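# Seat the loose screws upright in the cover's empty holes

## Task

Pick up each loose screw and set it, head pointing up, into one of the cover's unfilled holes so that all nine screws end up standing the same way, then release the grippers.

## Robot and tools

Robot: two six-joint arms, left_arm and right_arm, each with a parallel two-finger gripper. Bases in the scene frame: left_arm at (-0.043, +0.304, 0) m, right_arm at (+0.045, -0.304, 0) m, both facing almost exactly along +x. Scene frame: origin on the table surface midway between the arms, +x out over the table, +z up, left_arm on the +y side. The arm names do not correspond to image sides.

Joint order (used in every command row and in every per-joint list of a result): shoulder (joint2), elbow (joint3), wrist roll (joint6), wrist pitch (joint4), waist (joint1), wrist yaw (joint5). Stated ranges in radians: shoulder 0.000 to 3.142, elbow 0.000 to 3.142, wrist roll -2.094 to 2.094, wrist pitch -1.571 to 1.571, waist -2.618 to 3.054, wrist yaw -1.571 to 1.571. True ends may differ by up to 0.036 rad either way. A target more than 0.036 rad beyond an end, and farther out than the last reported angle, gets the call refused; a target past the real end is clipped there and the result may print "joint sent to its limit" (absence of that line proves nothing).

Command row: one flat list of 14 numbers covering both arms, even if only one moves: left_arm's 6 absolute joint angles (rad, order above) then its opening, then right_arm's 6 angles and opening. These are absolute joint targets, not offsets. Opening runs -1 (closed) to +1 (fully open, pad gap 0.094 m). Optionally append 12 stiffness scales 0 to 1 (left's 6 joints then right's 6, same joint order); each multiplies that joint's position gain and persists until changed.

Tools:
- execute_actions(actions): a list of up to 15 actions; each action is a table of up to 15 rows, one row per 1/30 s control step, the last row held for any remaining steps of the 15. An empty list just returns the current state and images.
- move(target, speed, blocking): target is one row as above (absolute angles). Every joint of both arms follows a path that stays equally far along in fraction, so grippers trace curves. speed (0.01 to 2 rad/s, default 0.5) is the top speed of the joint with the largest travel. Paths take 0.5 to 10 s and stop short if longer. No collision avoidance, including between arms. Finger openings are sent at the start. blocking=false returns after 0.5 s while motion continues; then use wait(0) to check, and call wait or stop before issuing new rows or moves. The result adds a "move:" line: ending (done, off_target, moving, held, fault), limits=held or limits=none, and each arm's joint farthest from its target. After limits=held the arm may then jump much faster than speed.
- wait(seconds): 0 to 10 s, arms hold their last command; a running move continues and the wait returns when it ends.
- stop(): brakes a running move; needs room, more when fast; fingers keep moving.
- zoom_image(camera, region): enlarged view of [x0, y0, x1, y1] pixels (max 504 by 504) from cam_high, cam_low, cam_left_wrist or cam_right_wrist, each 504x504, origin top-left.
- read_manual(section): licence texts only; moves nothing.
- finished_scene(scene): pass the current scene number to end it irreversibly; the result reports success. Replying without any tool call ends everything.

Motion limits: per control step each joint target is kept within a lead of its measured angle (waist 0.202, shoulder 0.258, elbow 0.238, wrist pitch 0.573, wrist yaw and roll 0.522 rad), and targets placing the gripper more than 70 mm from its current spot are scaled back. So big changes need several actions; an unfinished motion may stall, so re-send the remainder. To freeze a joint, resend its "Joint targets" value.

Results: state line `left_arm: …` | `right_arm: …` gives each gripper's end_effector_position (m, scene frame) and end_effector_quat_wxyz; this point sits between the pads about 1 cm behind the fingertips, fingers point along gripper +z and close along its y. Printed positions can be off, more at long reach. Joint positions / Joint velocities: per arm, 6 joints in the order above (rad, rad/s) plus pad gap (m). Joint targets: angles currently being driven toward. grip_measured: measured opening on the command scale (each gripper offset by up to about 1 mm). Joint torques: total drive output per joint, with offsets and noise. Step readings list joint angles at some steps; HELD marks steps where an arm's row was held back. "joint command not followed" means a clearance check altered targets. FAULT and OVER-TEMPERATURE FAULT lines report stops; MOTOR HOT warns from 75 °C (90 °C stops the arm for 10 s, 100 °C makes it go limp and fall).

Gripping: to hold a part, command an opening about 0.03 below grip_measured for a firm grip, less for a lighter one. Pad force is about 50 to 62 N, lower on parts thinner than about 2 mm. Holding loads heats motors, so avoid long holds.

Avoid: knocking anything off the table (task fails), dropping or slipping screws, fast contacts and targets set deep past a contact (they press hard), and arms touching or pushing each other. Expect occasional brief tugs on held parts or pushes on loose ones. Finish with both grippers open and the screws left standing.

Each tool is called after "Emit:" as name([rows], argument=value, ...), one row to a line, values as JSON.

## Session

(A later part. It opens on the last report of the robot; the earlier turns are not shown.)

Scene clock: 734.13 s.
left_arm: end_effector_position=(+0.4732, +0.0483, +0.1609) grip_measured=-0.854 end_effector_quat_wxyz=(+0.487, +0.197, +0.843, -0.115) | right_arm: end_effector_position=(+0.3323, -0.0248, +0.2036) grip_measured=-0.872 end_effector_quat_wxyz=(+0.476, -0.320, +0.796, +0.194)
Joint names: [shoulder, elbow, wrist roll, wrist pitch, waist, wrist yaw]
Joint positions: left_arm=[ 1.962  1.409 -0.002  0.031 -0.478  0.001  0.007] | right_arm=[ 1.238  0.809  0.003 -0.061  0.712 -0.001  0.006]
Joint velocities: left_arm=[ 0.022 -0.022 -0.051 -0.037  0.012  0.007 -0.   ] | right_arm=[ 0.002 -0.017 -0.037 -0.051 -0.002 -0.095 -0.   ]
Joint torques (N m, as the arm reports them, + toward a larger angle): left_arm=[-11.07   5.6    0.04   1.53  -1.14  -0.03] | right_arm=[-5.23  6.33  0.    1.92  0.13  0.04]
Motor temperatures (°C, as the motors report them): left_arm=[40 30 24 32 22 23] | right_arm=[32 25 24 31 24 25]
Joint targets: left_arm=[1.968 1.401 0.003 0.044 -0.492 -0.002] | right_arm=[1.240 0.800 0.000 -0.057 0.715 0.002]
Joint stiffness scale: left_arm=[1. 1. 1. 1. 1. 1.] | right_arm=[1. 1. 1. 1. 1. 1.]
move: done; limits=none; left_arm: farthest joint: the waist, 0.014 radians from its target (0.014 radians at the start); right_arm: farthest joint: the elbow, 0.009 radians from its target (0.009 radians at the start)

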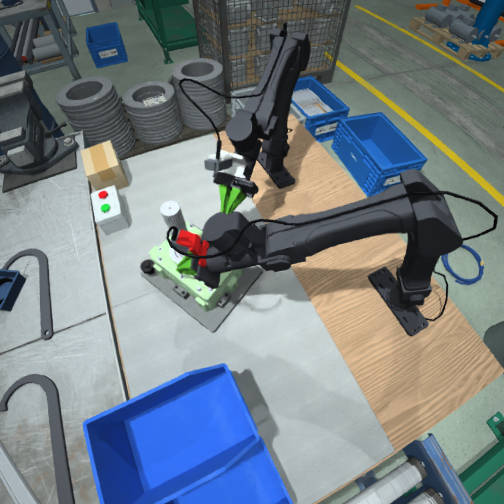

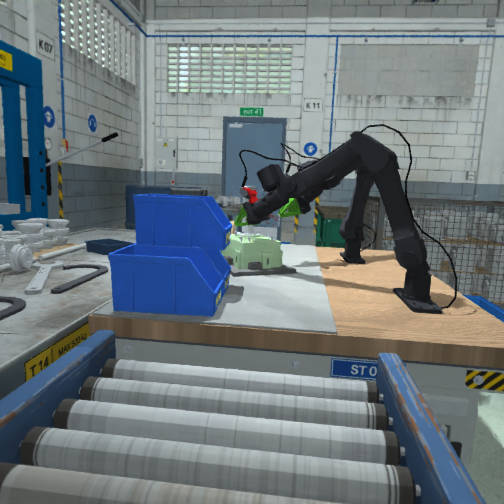

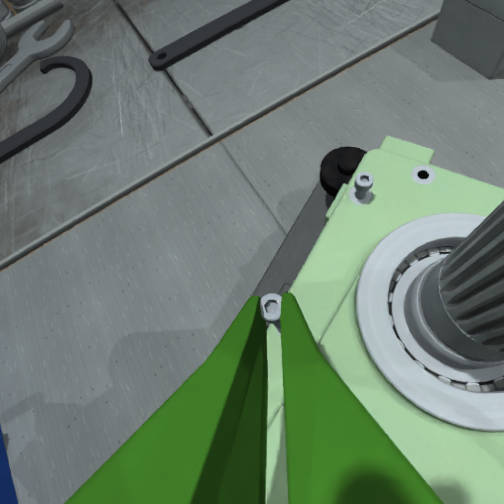

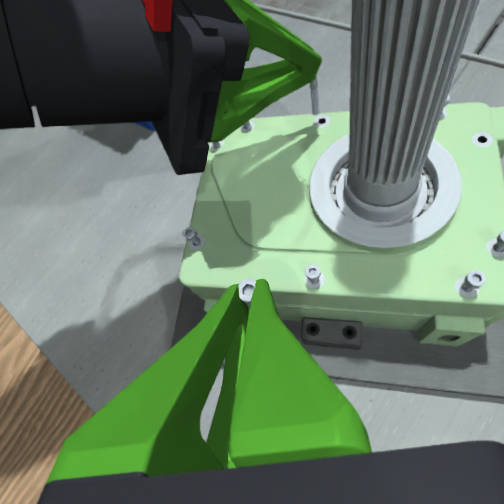

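Emit:
execute_actions([
  [[1.968,1.405,0.003,0.05,-0.503,-0.002,-0.885, 1.24,0.80,0.0,-0.057,0.715,0.002,-0.9],[1.968,1.405,0.003,0.054,-0.503,-0.002,-0.885, 1.24,0.80,0.0,-0.057,0.715,0.002,-0.9],[1.968,1.405,0.003,0.054,-0.498,-0.002,-0.885, 1.24,0.80,0.0,-0.057,0.715,0.002,-0.9],[1.985,1.405,0.003,0.054,-0.488,-0.002,-0.885, 1.24,0.80,0.0,-0.057,0.715,0.002,-0.9],[1.985,1.405,0.003,0.054,-0.488,-0.002,-0.885, 1.24,0.80,0.0,-0.057,0.715,0.002,-0.9],[1.979,1.405,0.003,0.054,-0.488,-0.002,-0.885, 1.24,0.80,0.0,-0.057,0.715,0.002,-0.9]],
])

Emit:
zoom_image(camera="cam_right_wrist", region=[280, 60, 360, 140])

Scene clock: 747.87 s.
left_arm: end_effector_position=(+0.4732, +0.0440, +0.1562) grip_measured=-0.854 end_effector_quat_wxyz=(+0.486, +0.200, +0.843, -0.117) | right_arm: end_effector_position=(+0.3323, -0.0248, +0.2036) grip_measured=-0.872 end_effector_quat_wxyz=(+0.476, -0.320, +0.796, +0.194)
Joint names: [shoulder, elbow, wrist roll, wrist pitch, waist, wrist yaw]
Joint positions: left_arm=[ 1.975  1.409 -0.002  0.043 -0.485  0.001  0.007] | right_arm=[ 1.238  0.809  0.003 -0.061  0.712 -0.001  0.006]
Joint velocities: left_arm=[-0.002 -0.012 -0.022  0.022  0.002  0.007 -0.   ] | right_arm=[ 0.007  0.002  0.051  0.007 -0.017 -0.066 -0.001]
Joint torques (N m, as the arm reports them, + toward a larger angle): left_arm=[-11.32   5.86   0.05   1.49  -0.32  -0.01] | right_arm=[-5.15  6.2   0.02  1.94  0.25  0.05]
Motor temperatures (°C, as the motors report them): left_arm=[39 29 24 33 22 23] | right_arm=[31 25 24 31 24 25]
Joint targets: left_arm=[1.979 1.405 0.003 0.054 -0.488 -0.002] | right_arm=[1.240 0.800 0.000 -0.057 0.715 0.002]
Joint stiffness scale: left_arm=[1. 1. 1. 1. 1. 1.] | right_arm=[1. 1. 1. 1. 1. 1.]
Step readings (joint positions):
0: left_arm=[1.962 1.409 -0.002 0.031 -0.478 0.001] | right_arm=[1.238 0.809 0.003 -0.061 0.712 -0.001]
1: left_arm=[1.962 1.409 -0.002 0.032 -0.479 0.001] | right_arm=[1.238 0.809 0.003 -0.061 0.712 -0.001]
2: left_arm=[1.962 1.409 -0.002 0.033 -0.481 0.001] | right_arm=[1.238 0.809 0.003 -0.061 0.712 -0.001]
4: left_arm=[1.963 1.409 -0.002 0.037 -0.484 0.001] | right_arm=[1.238 0.809 0.003 -0.061 0.712 -0.001]
8: left_arm=[1.972 1.409 -0.002 0.042 -0.485 0.001] | right_arm=[1.238 0.809 0.003 -0.061 0.712 -0.001]
15: Joint positions above

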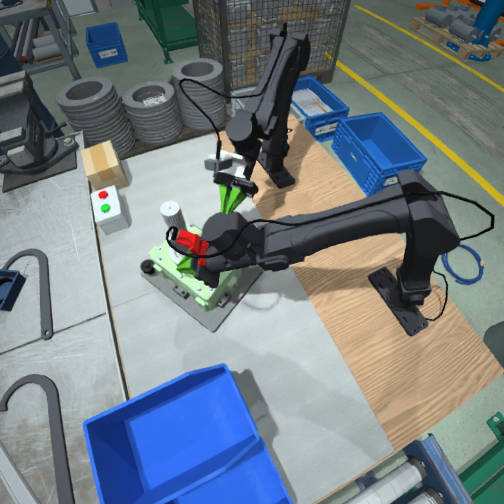

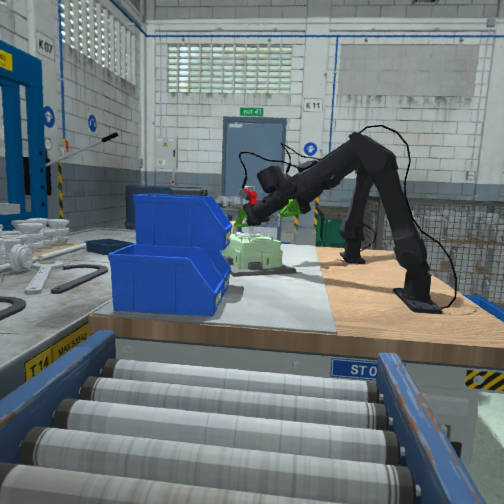

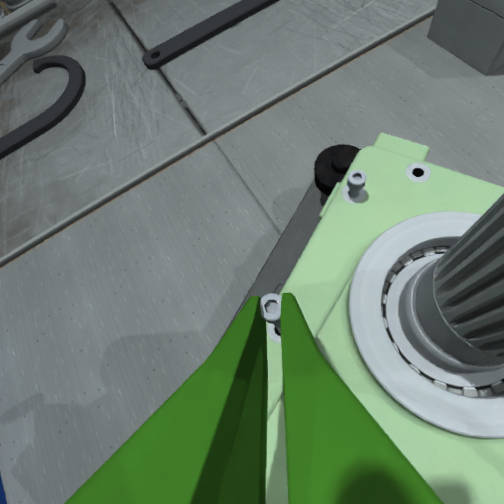

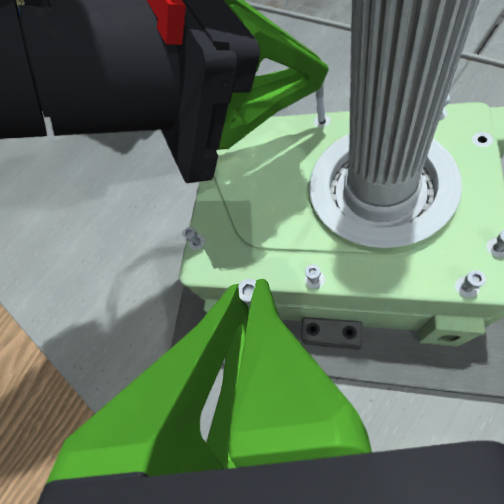

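Region (280, 60, 360, 140) of cam_right_wrist's 504x504 image, scaled by 6.300, with more detail than that image has.

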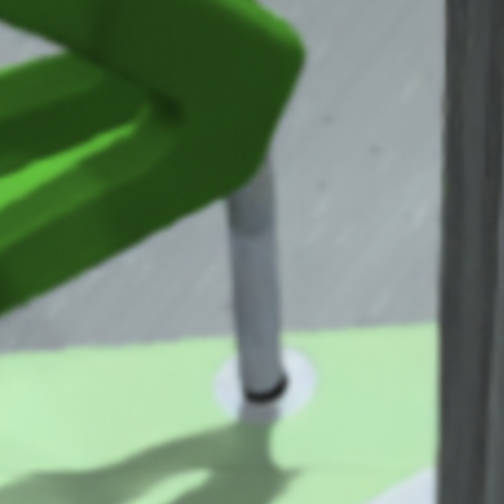

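Emit:
execute_actions([
  [[1.995,1.405,0.003,0.045,-0.485,-0.002,-0.885, 1.24,0.80,0.0,-0.057,0.715,0.002,-0.9],[1.995,1.405,0.003,0.045,-0.485,-0.002,-0.885, 1.24,0.80,0.0,-0.057,0.715,0.002,-0.9],[1.992,1.405,0.003,0.045,-0.485,-0.002,-0.885, 1.24,0.80,0.0,-0.057,0.715,0.002,-0.9]],
])

Emit:
zoom_image(camera="cam_right_wrist", region=[280, 60, 360, 140])

Emit:
zoom_image(camera="cam_left_wrist", region=[240, 285, 310, 355])

Scene clock: 755.33 s.
left_arm: end_effector_position=(+0.4739, +0.0436, +0.1521) grip_measured=-0.854 end_effector_quat_wxyz=(+0.484, +0.200, +0.844, -0.116) | right_arm: end_effector_position=(+0.3323, -0.0248, +0.2036) grip_measured=-0.872 end_effector_quat_wxyz=(+0.476, -0.320, +0.796, +0.194)
Joint names: [shoulder, elbow, wrist roll, wrist pitch, waist, wrist yaw]
Joint positions: left_arm=[ 1.984  1.409 -0.002  0.046 -0.485  0.001  0.007] | right_arm=[ 1.238  0.809  0.003 -0.061  0.712 -0.001  0.006]
Joint velocities: left_arm=[ 0.022 -0.002  0.081  0.066  0.002 -0.007 -0.001] | right_arm=[-0.002 -0.007  0.007 -0.007  0.027  0.007 -0.   ]
Joint torques (N m, as the arm reports them, + toward a larger angle): left_arm=[-11.     5.87   0.05   1.39   0.    -0.02] | right_arm=[-5.15  6.23  0.03  1.94  0.21  0.07]
Motor temperatures (°C, as the motors report them): left_arm=[39 29 24 33 22 23] | right_arm=[31 26 24 31 24 25]
Joint targets: left_arm=[1.992 1.405 0.003 0.045 -0.485 -0.002] | right_arm=[1.240 0.800 0.000 -0.057 0.715 0.002]
Joint stiffness scale: left_arm=[1. 1. 1. 1. 1. 1.] | right_arm=[1. 1. 1. 1. 1. 1.]
Step readings (joint positions):
0: left_arm=[1.975 1.409 -0.002 0.043 -0.485 0.001] | right_arm=[1.238 0.809 0.003 -0.061 0.712 -0.001]
1: left_arm=[1.976 1.409 -0.002 0.043 -0.485 0.001] | right_arm=[1.238 0.809 0.003 -0.061 0.712 -0.001]
2: left_arm=[1.978 1.409 -0.002 0.043 -0.485 0.001] | right_arm=[1.238 0.809 0.003 -0.061 0.712 -0.001]
4: left_arm=[1.982 1.409 -0.002 0.043 -0.485 0.001] | right_arm=[1.238 0.809 0.003 -0.061 0.712 -0.001]
8: left_arm=[1.984 1.409 -0.002 0.046 -0.485 0.001] | right_arm=[1.238 0.809 0.003 -0.061 0.712 -0.001]
15: Joint positions above

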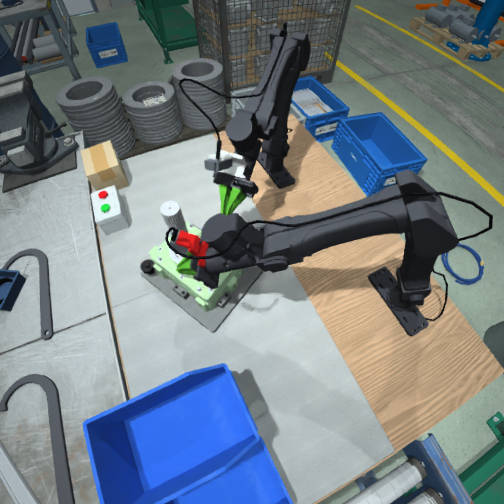

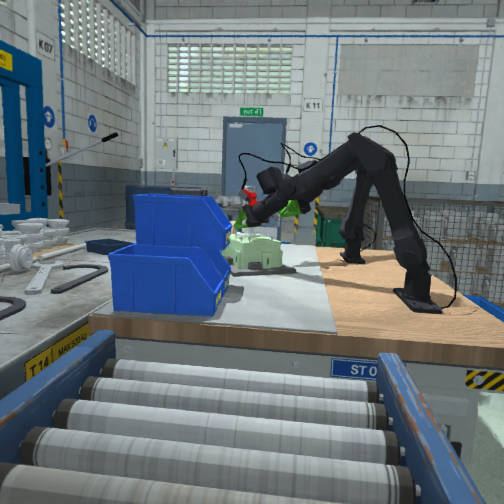

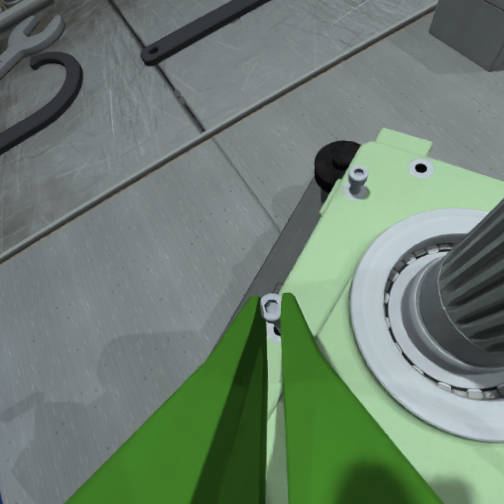

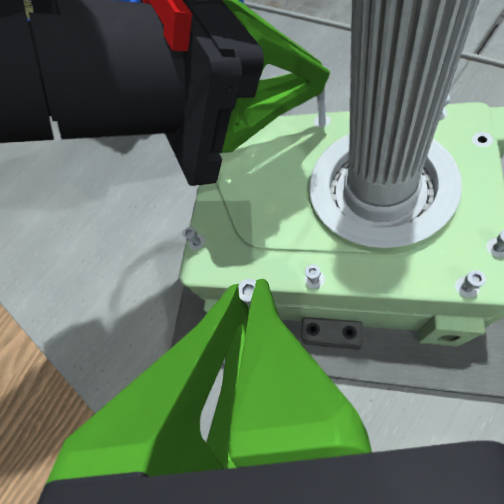

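Region (280, 60, 360, 140) of cam_right_wrist's 504x504 image, scaled by 6.300, with more detail than that image has.

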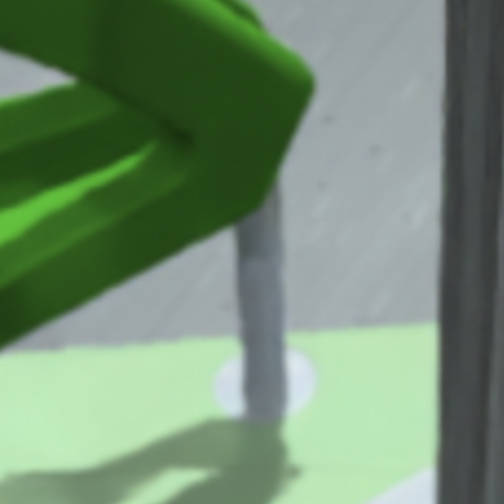

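Region (240, 285, 310, 355) of cam_left_wrist's 504x504 image, scaled by 7.200, with more detail than that image has.

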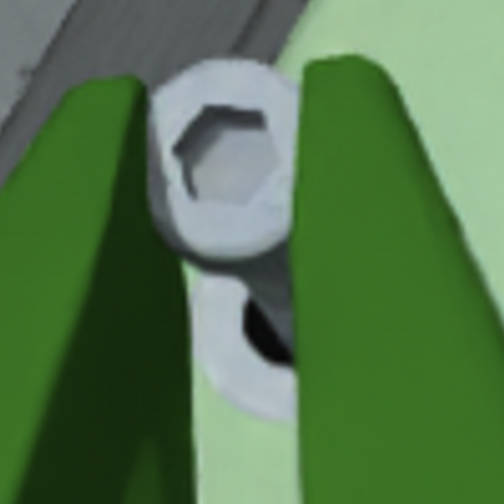

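Emit:
execute_actions([
  [[1.998,1.405,0.003,0.056,-0.462,-0.002,-0.885, 1.24,0.80,0.0,-0.057,0.715,0.002,-0.9],[2.0,1.405,0.003,0.056,-0.462,-0.002,-0.885, 1.24,0.80,0.0,-0.057,0.715,0.002,-0.9],[2.003,1.405,0.003,0.052,-0.482,-0.002,-0.885, 1.24,0.80,0.0,-0.057,0.715,0.002,-0.9]],
])

Emit:
zoom_image(camera="cam_right_wrist", region=[280, 60, 360, 140])

Emit:
zoom_image(camera="cam_left_wrist", region=[240, 285, 310, 355])

Scene clock: 765.17 s.
left_arm: end_effector_position=(+0.4759, +0.0446, +0.1517) grip_measured=-0.854 end_effector_quat_wxyz=(+0.486, +0.198, +0.843, -0.116) | right_arm: end_effector_position=(+0.3323, -0.0248, +0.2036) grip_measured=-0.872 end_effector_quat_wxyz=(+0.476, -0.320, +0.796, +0.194)
Joint names: [shoulder, elbow, wrist roll, wrist pitch, waist, wrist yaw]
Joint positions: left_arm=[ 1.988  1.409 -0.002  0.056 -0.482  0.001  0.007] | right_arm=[ 1.238  0.809  0.003 -0.061  0.712 -0.001  0.006]
Joint velocities: left_arm=[ 0.002  0.017 -0.037 -0.051  0.017 -0.037 -0.001] | right_arm=[-0.012 -0.017 -0.037  0.007  0.002 -0.007 -0.   ]
Joint torques (N m, as the arm reports them, + toward a larger angle): left_arm=[-10.46   5.84   0.05   1.36   0.    -0.02] | right_arm=[-5.18  6.12 -0.03  1.97  0.21  0.07]
Motor temperatures (°C, as the motors report them): left_arm=[39 28 24 33 22 23] | right_arm=[31 26 24 31 24 25]
Joint targets: left_arm=[2.003 1.405 0.003 0.052 -0.482 -0.002] | right_arm=[1.240 0.800 -0.000 -0.057 0.715 0.002]
Joint stiffness scale: left_arm=[1. 1. 1. 1. 1. 1.] | right_arm=[1. 1. 1. 1. 1. 1.]
Step readings (joint positions):
0: left_arm=[1.984 1.409 -0.002 0.046 -0.485 0.001] | right_arm=[1.238 0.809 0.003 -0.061 0.712 -0.001]
1: left_arm=[1.984 1.409 -0.002 0.047 -0.484 0.001] | right_arm=[1.238 0.809 0.003 -0.061 0.712 -0.001]
2: left_arm=[1.984 1.409 -0.002 0.047 -0.483 0.001] | right_arm=[1.238 0.809 0.003 -0.061 0.712 -0.001]
4: left_arm=[1.986 1.409 -0.002 0.050 -0.482 0.001] | right_arm=[1.238 0.809 0.003 -0.061 0.712 -0.001]
8: left_arm=[1.988 1.409 -0.002 0.056 -0.482 0.001] | right_arm=[1.238 0.809 0.003 -0.061 0.712 -0.001]
15: Joint positions above

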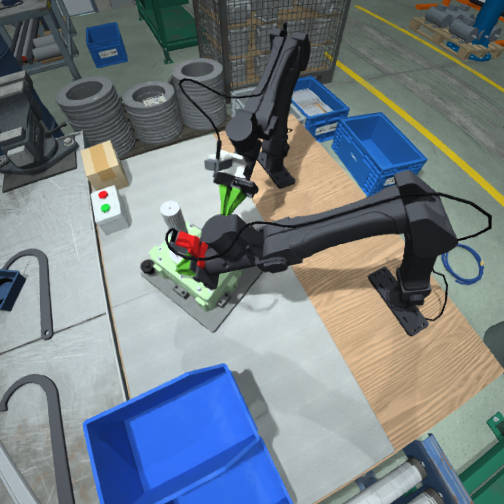

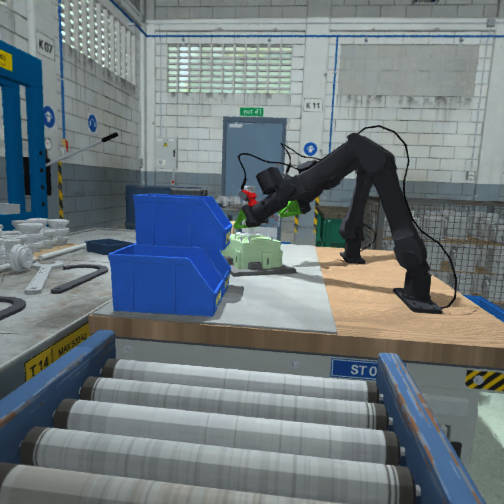

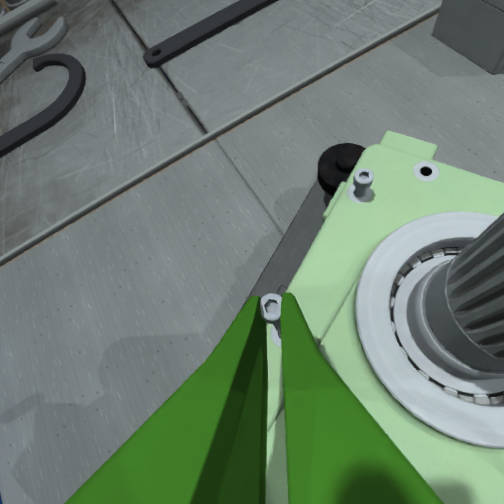

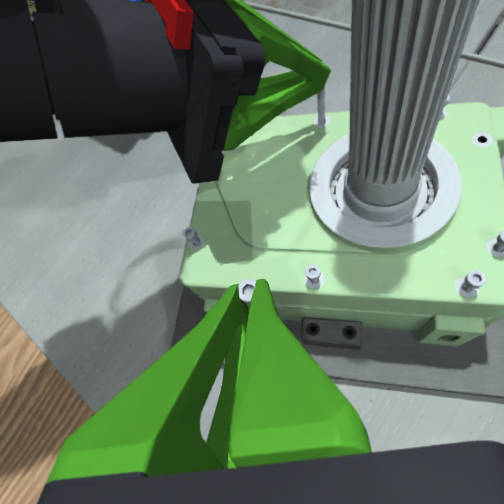

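Region (280, 60, 360, 140) of cam_right_wrist's 504x504 image, scaled by 6.300, with more detail than that image has.

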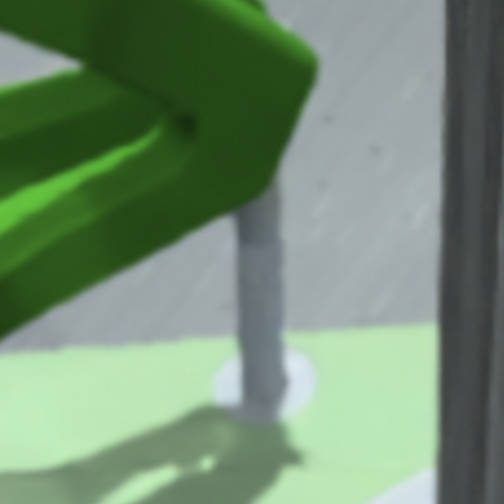

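Region (240, 285, 310, 355) of cam_left_wrist's 504x504 image, scaled by 7.200, with more detail than that image has.

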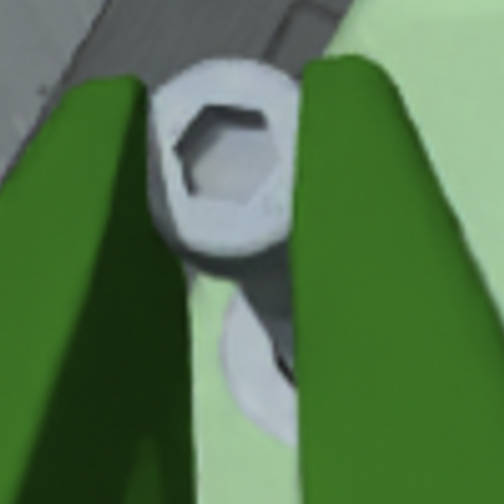

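Emit:
execute_actions([
  [[1.965,1.405,0.003,0.07,-0.482,-0.002,-0.885, 1.24,0.80,0.0,-0.057,0.715,0.002,-0.9],[1.965,1.405,0.003,0.07,-0.458,-0.002,-0.885, 1.24,0.80,0.0,-0.057,0.715,0.002,-0.9],[1.985,1.405,0.003,0.07,-0.47,-0.002,-0.885, 1.24,0.80,0.0,-0.057,0.715,0.002,-0.9],[1.985,1.405,0.003,0.06,-0.48,-0.002,-0.885, 1.24,0.80,0.0,-0.057,0.715,0.002,-0.9],[1.985,1.405,0.003,0.055,-0.48,-0.002,-0.885, 1.24,0.80,0.0,-0.057,0.715,0.002,-0.9],[2.008,1.405,0.003,0.052,-0.48,-0.002,-0.885, 1.24,0.80,0.0,-0.057,0.715,0.002,-0.9],[2.008,1.405,0.003,0.052,-0.48,-0.002,-0.885, 1.24,0.80,0.0,-0.057,0.715,0.002,-0.9],[2.003,1.405,0.003,0.052,-0.48,-0.002,-0.885, 1.24,0.80,0.0,-0.057,0.715,0.002,-0.9]],
])

Emit:
zoom_image(camera="cam_right_wrist", region=[280, 60, 360, 140])

Emit:
zoom_image(camera="cam_left_wrist", region=[240, 285, 310, 355])

Scene clock: 776.83 s.
left_arm: end_effector_position=(+0.4768, +0.0454, +0.1469) grip_measured=-0.854 end_effector_quat_wxyz=(+0.483, +0.198, +0.845, -0.115) | right_arm: end_effector_position=(+0.3323, -0.0248, +0.2036) grip_measured=-0.872 end_effector_quat_wxyz=(+0.476, -0.320, +0.796, +0.194)
Joint names: [shoulder, elbow, wrist roll, wrist pitch, waist, wrist yaw]
Joint positions: left_arm=[ 1.997  1.409 -0.002  0.058 -0.48   0.001  0.007] | right_arm=[ 1.238  0.809  0.003 -0.061  0.712 -0.001  0.006]
Joint velocities: left_arm=[-0.002 -0.007  0.022  0.066 -0.017  0.066 -0.001] | right_arm=[-0.012 -0.027 -0.037  0.081  0.017  0.037 -0.001]
Joint torques (N m, as the arm reports them, + toward a larger angle): left_arm=[-11.35   5.8    0.03   1.33  -0.02   0.  ] | right_arm=[-5.21  6.23  0.    1.92  0.11  0.06]
Motor temperatures (°C, as the motors report them): left_arm=[39 28 24 33 22 23] | right_arm=[31 26 24 32 24 25]
Joint targets: left_arm=[2.003 1.405 0.003 0.052 -0.480 -0.002] | right_arm=[1.240 0.800 0.000 -0.057 0.715 0.002]
Joint stiffness scale: left_arm=[1. 1. 1. 1. 1. 1.] | right_arm=[1. 1. 1. 1. 1. 1.]
Step readings (joint positions):
0: left_arm=[1.988 1.409 -0.002 0.056 -0.482 0.001] | right_arm=[1.238 0.809 0.003 -0.061 0.712 -0.001]
1: left_arm=[1.988 1.409 -0.002 0.057 -0.482 0.001] | right_arm=[1.238 0.809 0.003 -0.061 0.712 -0.001]
2: left_arm=[1.988 1.409 -0.002 0.059 -0.481 0.001] | right_arm=[1.238 0.809 0.003 -0.061 0.712 -0.001]
4: left_arm=[1.988 1.409 -0.002 0.059 -0.480 0.001] | right_arm=[1.238 0.809 0.003 -0.061 0.712 -0.001]
8: left_arm=[1.992 1.409 -0.002 0.059 -0.480 0.001] | right_arm=[1.238 0.809 0.003 -0.061 0.712 -0.001]
15: Joint positions above

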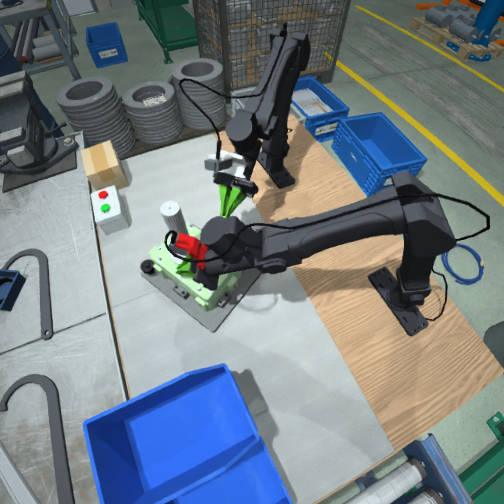

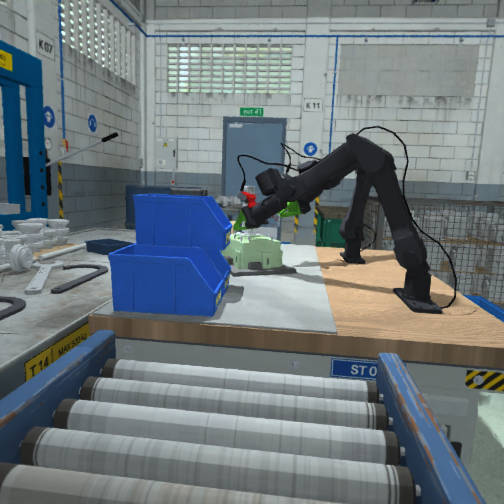

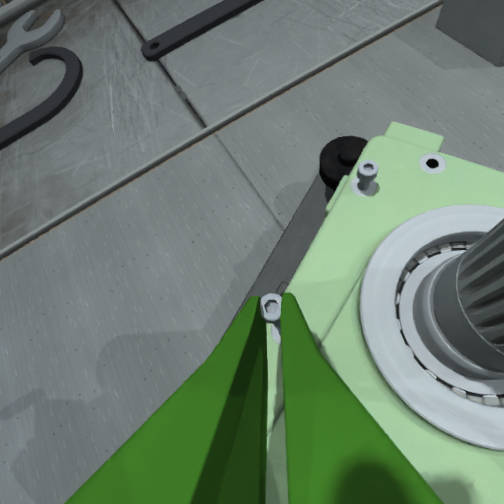

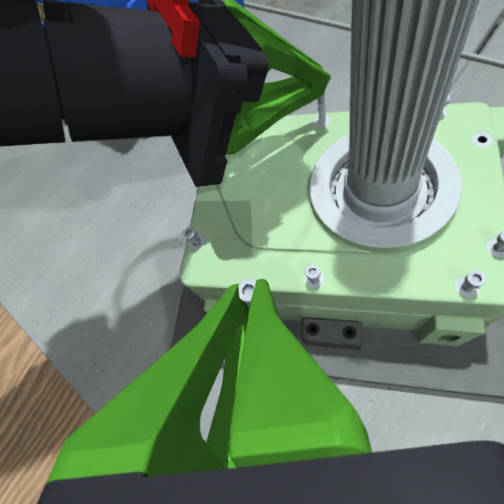

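Region (280, 60, 360, 140) of cam_right_wrist's 504x504 image, scaled by 6.300, with more detail than that image has.

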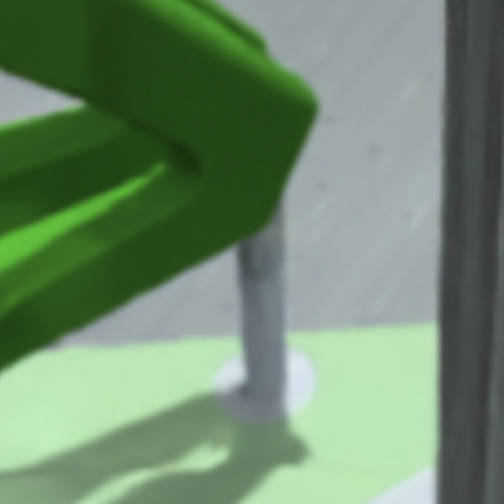

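Region (240, 285, 310, 355) of cam_left_wrist's 504x504 image, scaled by 7.200, with more detail than that image has.

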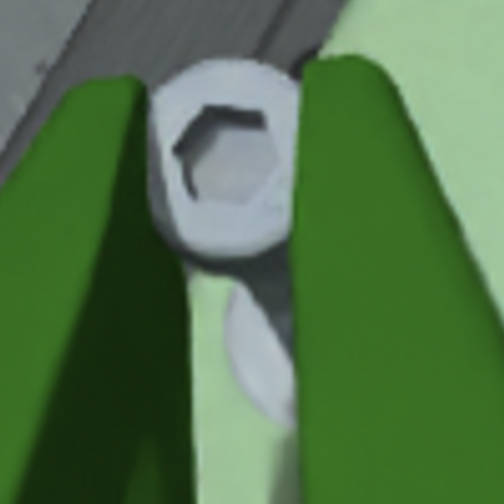

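In 5 mm. Go a bit deeper using q4 (straightens), then release.

Emit:
execute_actions([
  [[2.015,1.405,0.003,0.04,-0.48,-0.002,-0.885, 1.24,0.80,0.0,-0.057,0.715,0.002,-0.9],[2.015,1.405,0.003,0.036,-0.48,-0.002,-0.885, 1.24,0.80,0.0,-0.057,0.715,0.002,-0.9],[2.01,1.405,0.003,0.034,-0.48,-0.002,-0.885, 1.24,0.80,0.0,-0.057,0.715,0.002,-0.9],[2.01,1.405,0.003,0.034,-0.48,-0.002,-0.885, 1.24,0.80,0.0,-0.057,0.715,0.002,-0.9],[2.01,1.405,0.003,0.034,-0.48,-0.002,-0.885, 1.24,0.80,0.0,-0.057,0.715,0.002,-0.9],[2.01,1.405,0.003,0.034,-0.48,-0.002,-0.885, 1.24,0.80,0.0,-0.057,0.715,0.002,-0.9],[2.002,1.405,0.0,0.046,-0.48,0.0,-0.885, 1.24,0.80,0.0,-0.057,0.715,0.002,-0.9],[2.002,1.405,0.0,0.046,-0.48,0.0,-0.885, 1.24,0.80,0.0,-0.057,0.715,0.002,-0.9],[2.002,1.405,0.0,0.046,-0.48,0.0,-0.8, 1.24,0.80,0.0,-0.057,0.715,0.002,-0.9],[2.002,1.405,0.0,0.046,-0.48,0.0,-0.68, 1.24,0.80,0.0,-0.057,0.715,0.002,-0.9]],
])

Emit:
zoom_image(camera="cam_right_wrist", region=[280, 60, 360, 140])

Scene clock: 787.63 s.
left_arm: end_effector_position=(+0.4759, +0.0458, +0.1451) grip_measured=-0.682 end_effector_quat_wxyz=(+0.480, +0.199, +0.847, -0.114) | right_arm: end_effector_position=(+0.3323, -0.0248, +0.2036) grip_measured=-0.872 end_effector_quat_wxyz=(+0.476, -0.320, +0.796, +0.194)
Joint names: [shoulder, elbow, wrist roll, wrist pitch, waist, wrist yaw]
Joint positions: left_arm=[ 1.997  1.409 -0.002  0.049 -0.48   0.001  0.015] | right_arm=[ 1.238  0.809  0.003 -0.061  0.712 -0.001  0.006]
Joint velocities: left_arm=[ 0.007  0.007 -0.022  0.007 -0.002 -0.081 -0.001] | right_arm=[-0.007  0.002  0.022  0.007 -0.002  0.037  0.001]
Joint torques (N m, as the arm reports them, + toward a larger angle): left_arm=[-11.41   5.85   0.     1.35  -0.01   0.01] | right_arm=[-5.22  6.29 -0.01  1.95  0.36  0.06]
Motor temperatures (°C, as the motors report them): left_arm=[39 28 24 33 22 23] | right_arm=[31 26 24 32 24 25]
Joint targets: left_arm=[2.002 1.405 -0.000 0.046 -0.480 -0.000] | right_arm=[1.240 0.800 -0.000 -0.057 0.715 0.002]
Joint stiffness scale: left_arm=[1. 1. 1. 1. 1. 1.] | right_arm=[1. 1. 1. 1. 1. 1.]
Step readings (joint positions):
0: left_arm=[1.997 1.409 -0.002 0.058 -0.480 0.001] | right_arm=[1.238 0.809 0.003 -0.061 0.712 -0.001]
1: left_arm=[1.997 1.409 -0.002 0.057 -0.480 0.001] | right_arm=[1.238 0.809 0.003 -0.061 0.712 -0.001]
2: left_arm=[1.997 1.409 -0.002 0.056 -0.480 0.001] | right_arm=[1.238 0.809 0.003 -0.061 0.712 -0.001]
4: left_arm=[1.997 1.409 -0.002 0.052 -0.480 0.001] | right_arm=[1.238 0.809 0.003 -0.061 0.712 -0.001]
8: left_arm=[1.997 1.409 -0.002 0.049 -0.480 0.001] | right_arm=[1.238 0.809 0.003 -0.061 0.712 -0.001]
15: Joint positions above

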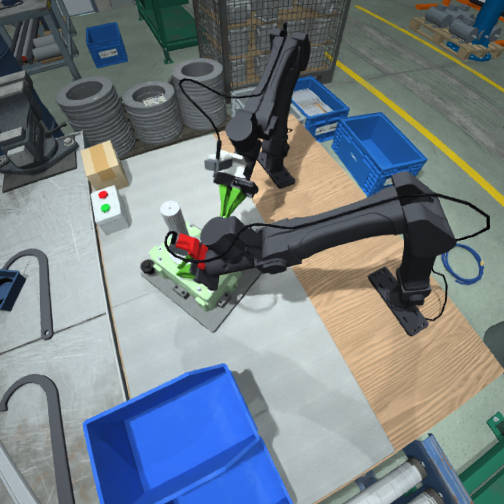

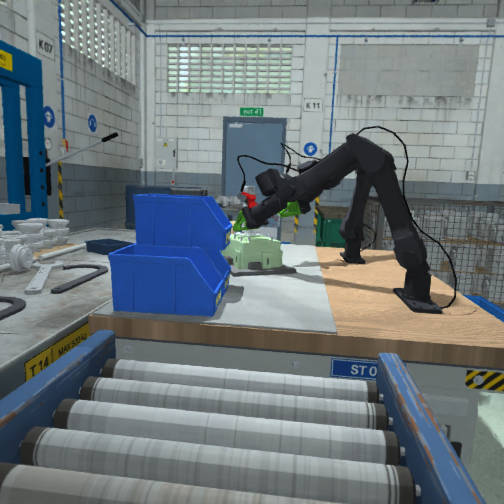

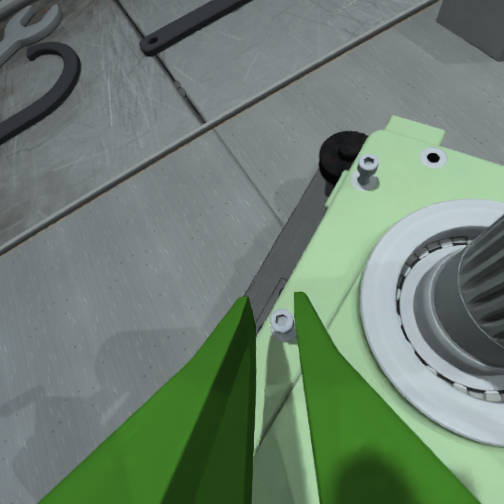

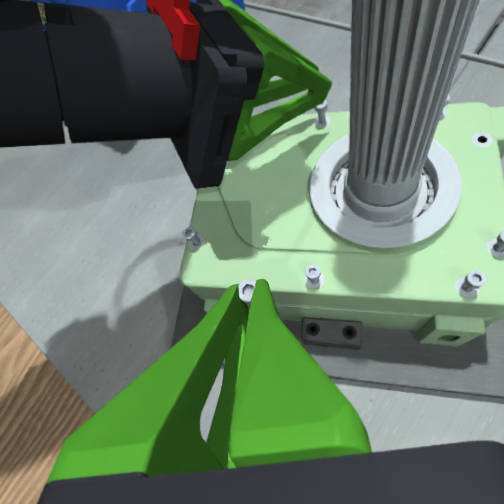

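Region (280, 60, 360, 140) of cam_right_wrist's 504x504 image, scaled by 6.300, with more detail than that image has.

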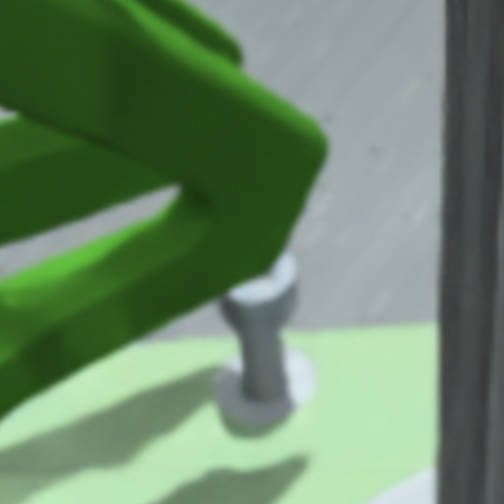

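Emit:
move(target=[1.93,1.405,0.0,0.046,-0.47,0.0,-0.68, 1.3,0.97,-0.288,-0.2,0.26,-0.455,-0.9], speed=0.5)

Emit:
move(target=[1.93,1.405,0.0,0.046,-0.47,0.0,-0.68, 1.81,1.369,-0.288,-0.109,0.26,-0.455,-0.9], speed=0.4)

Scene clock: 818.27 s.
left_arm: end_effector_position=(+0.4745, +0.0465, +0.1660) grip_measured=-0.682 end_effector_quat_wxyz=(+0.495, +0.196, +0.838, -0.118) | right_arm: end_effector_position=(+0.3975, -0.1053, +0.2272) grip_measured=-0.872 end_effector_quat_wxyz=(+0.480, -0.354, +0.777, +0.202)
Joint names: [shoulder, elbow, wrist roll, wrist pitch, waist, wrist yaw]
Joint positions: left_arm=[ 1.96   1.409 -0.002  0.049 -0.48   0.001  0.015] | right_arm=[ 1.292  0.94  -0.278 -0.18   0.265 -0.445  0.006]
Joint velocities: left_arm=[-0.007 -0.002 -0.051 -0.022 -0.007 -0.081  0.   ] | right_arm=[-0.007  0.002  0.051 -0.051  0.002  0.007  0.   ]
Joint torques (N m, as the arm reports them, + toward a larger angle): left_arm=[-14.28   5.97   0.01   1.38   0.8    0.  ] | right_arm=[-5.18  9.22 -0.03  1.62 -0.43 -0.19]
Motor temperatures (°C, as the motors report them): left_arm=[40 28 24 33 22 23] | right_arm=[30 26 24 32 24 25]
Joint targets: left_arm=[1.930 1.405 0.000 0.046 -0.470 0.000] | right_arm=[1.300 0.970 -0.288 -0.200 0.260 -0.455]
Joint stiffness scale: left_arm=[1. 1. 1. 1. 1. 1.] | right_arm=[1. 1. 1. 1. 1. 1.]
move: off_target (left_arm, right_arm); limits=none; left_arm: farthest joint: the shoulder, 0.030 radians from its target (0.067 radians at the start); right_arm: farthest joint: the elbow, 0.030 radians from its target (0.161 radians at the start)

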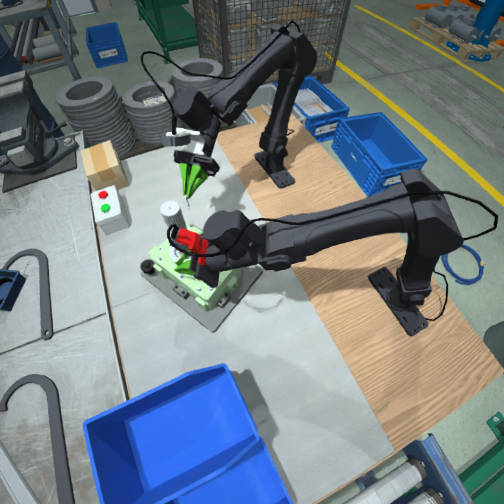

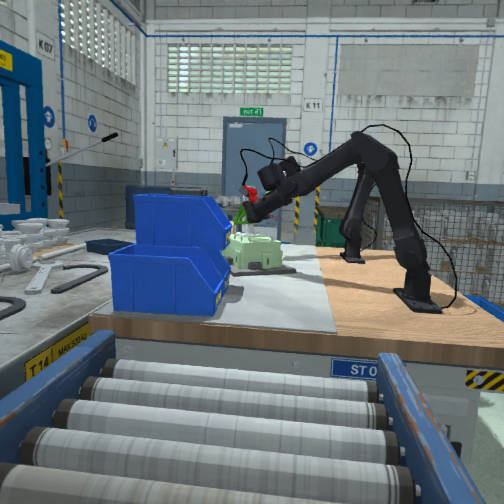

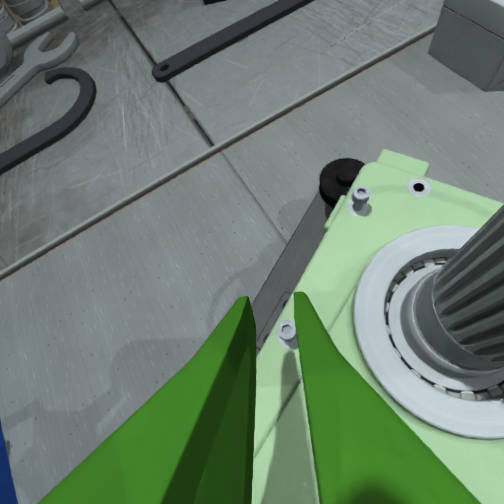

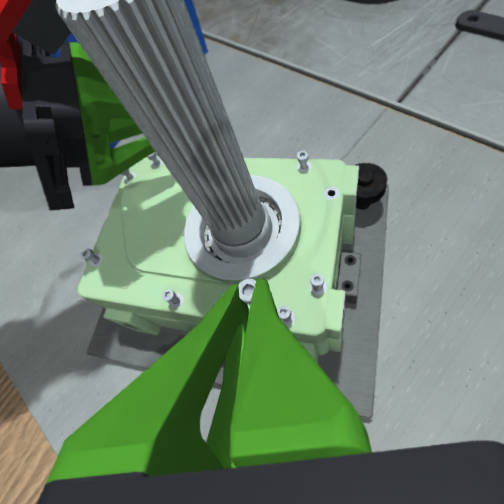

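Scene clock: 819.97 s.
left_arm: end_effector_position=(+0.4745, +0.0465, +0.1660) grip_measured=-0.682 end_effector_quat_wxyz=(+0.495, +0.196, +0.838, -0.118) | right_arm: end_effector_position=(+0.5139, -0.0667, +0.1889) grip_measured=-0.872 end_effector_quat_wxyz=(+0.456, -0.353, +0.791, +0.204)
Joint names: [shoulder, elbow, wrist roll, wrist pitch, waist, wrist yaw]
Joint positions: left_arm=[ 1.96   1.409 -0.002  0.049 -0.48   0.001  0.015] | right_arm=[ 1.808  1.336 -0.278 -0.116  0.265 -0.445  0.006]
Joint velocities: left_arm=[-0.007 -0.017 -0.066  0.037 -0.007 -0.007  0.001] | right_arm=[ 0.002 -0.007  0.022 -0.095 -0.007 -0.051  0.001]
Joint torques (N m, as the arm reports them, + toward a larger angle): left_arm=[-14.3    5.93   0.02   1.39   0.83   0.01] | right_arm=[-11.57   9.22  -0.05   1.81  -0.38  -0.22]
Motor temperatures (°C, as the motors report them): left_arm=[41 28 24 33 22 23] | right_arm=[30 26 24 32 24 25]
Joint targets: left_arm=[1.930 1.405 -0.000 0.046 -0.470 0.000] | right_arm=[1.810 1.369 -0.288 -0.109 0.260 -0.455]
Joint stiffness scale: left_arm=[1. 1. 1. 1. 1. 1.] | right_arm=[1. 1. 1. 1. 1. 1.]
move: off_target (left_arm, right_arm); limits=none; left_arm: farthest joint: the shoulder, 0.030 radians from its target (0.030 radians at the start); right_arm: farthest joint: the elbow, 0.033 radians from its target (0.429 radians at the start)

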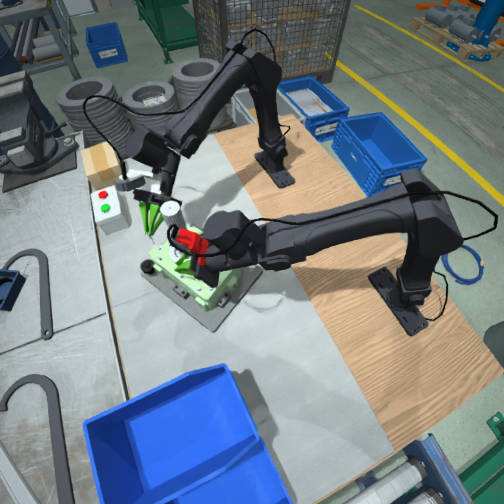

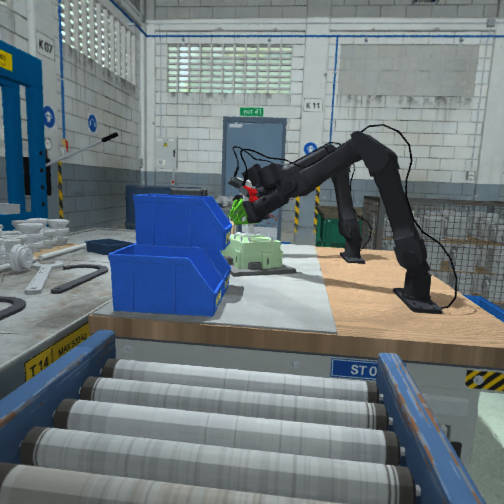

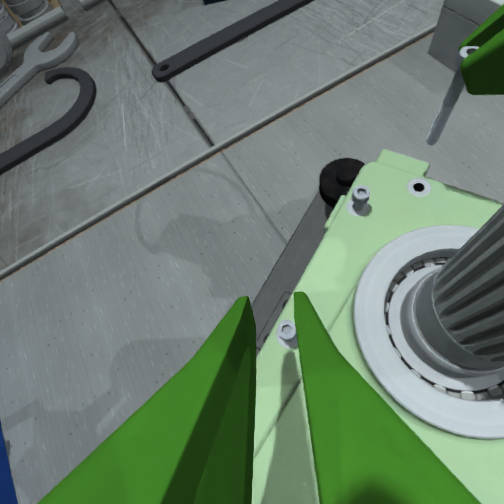

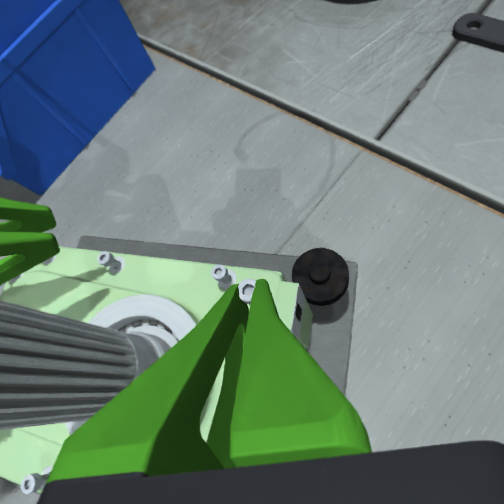

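Emit:
zoom_image(camera="cam_left_wrist", region=[330, 40, 504, 214])

Emit:
zoom_image(camera="cam_high", region=[120, 200, 200, 280])

Region (330, 40, 504, 214) of cam_left_wrist's 504x504 image, scaled by 2.897, with more detail than that image has.

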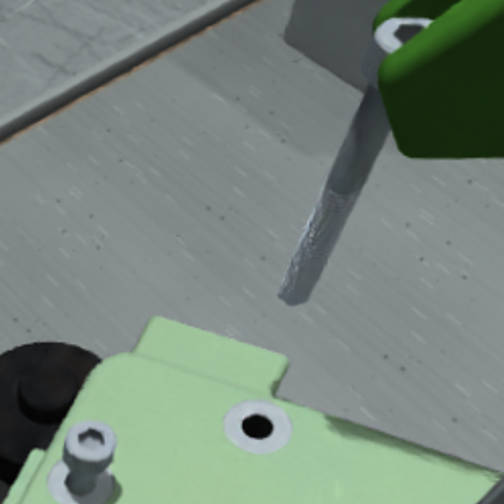

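Region (120, 200, 200, 280) of cam_high's 504x504 image, scaled by 6.300, with more detail than that image has.

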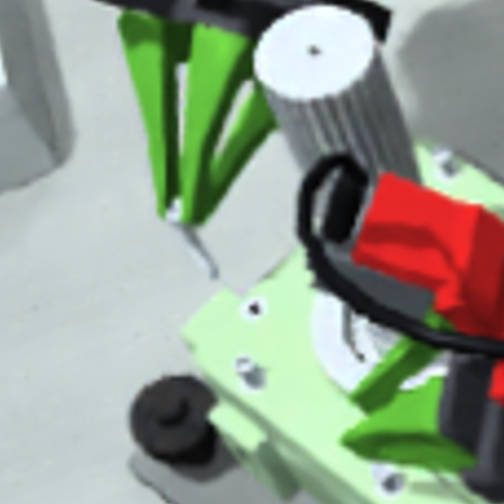

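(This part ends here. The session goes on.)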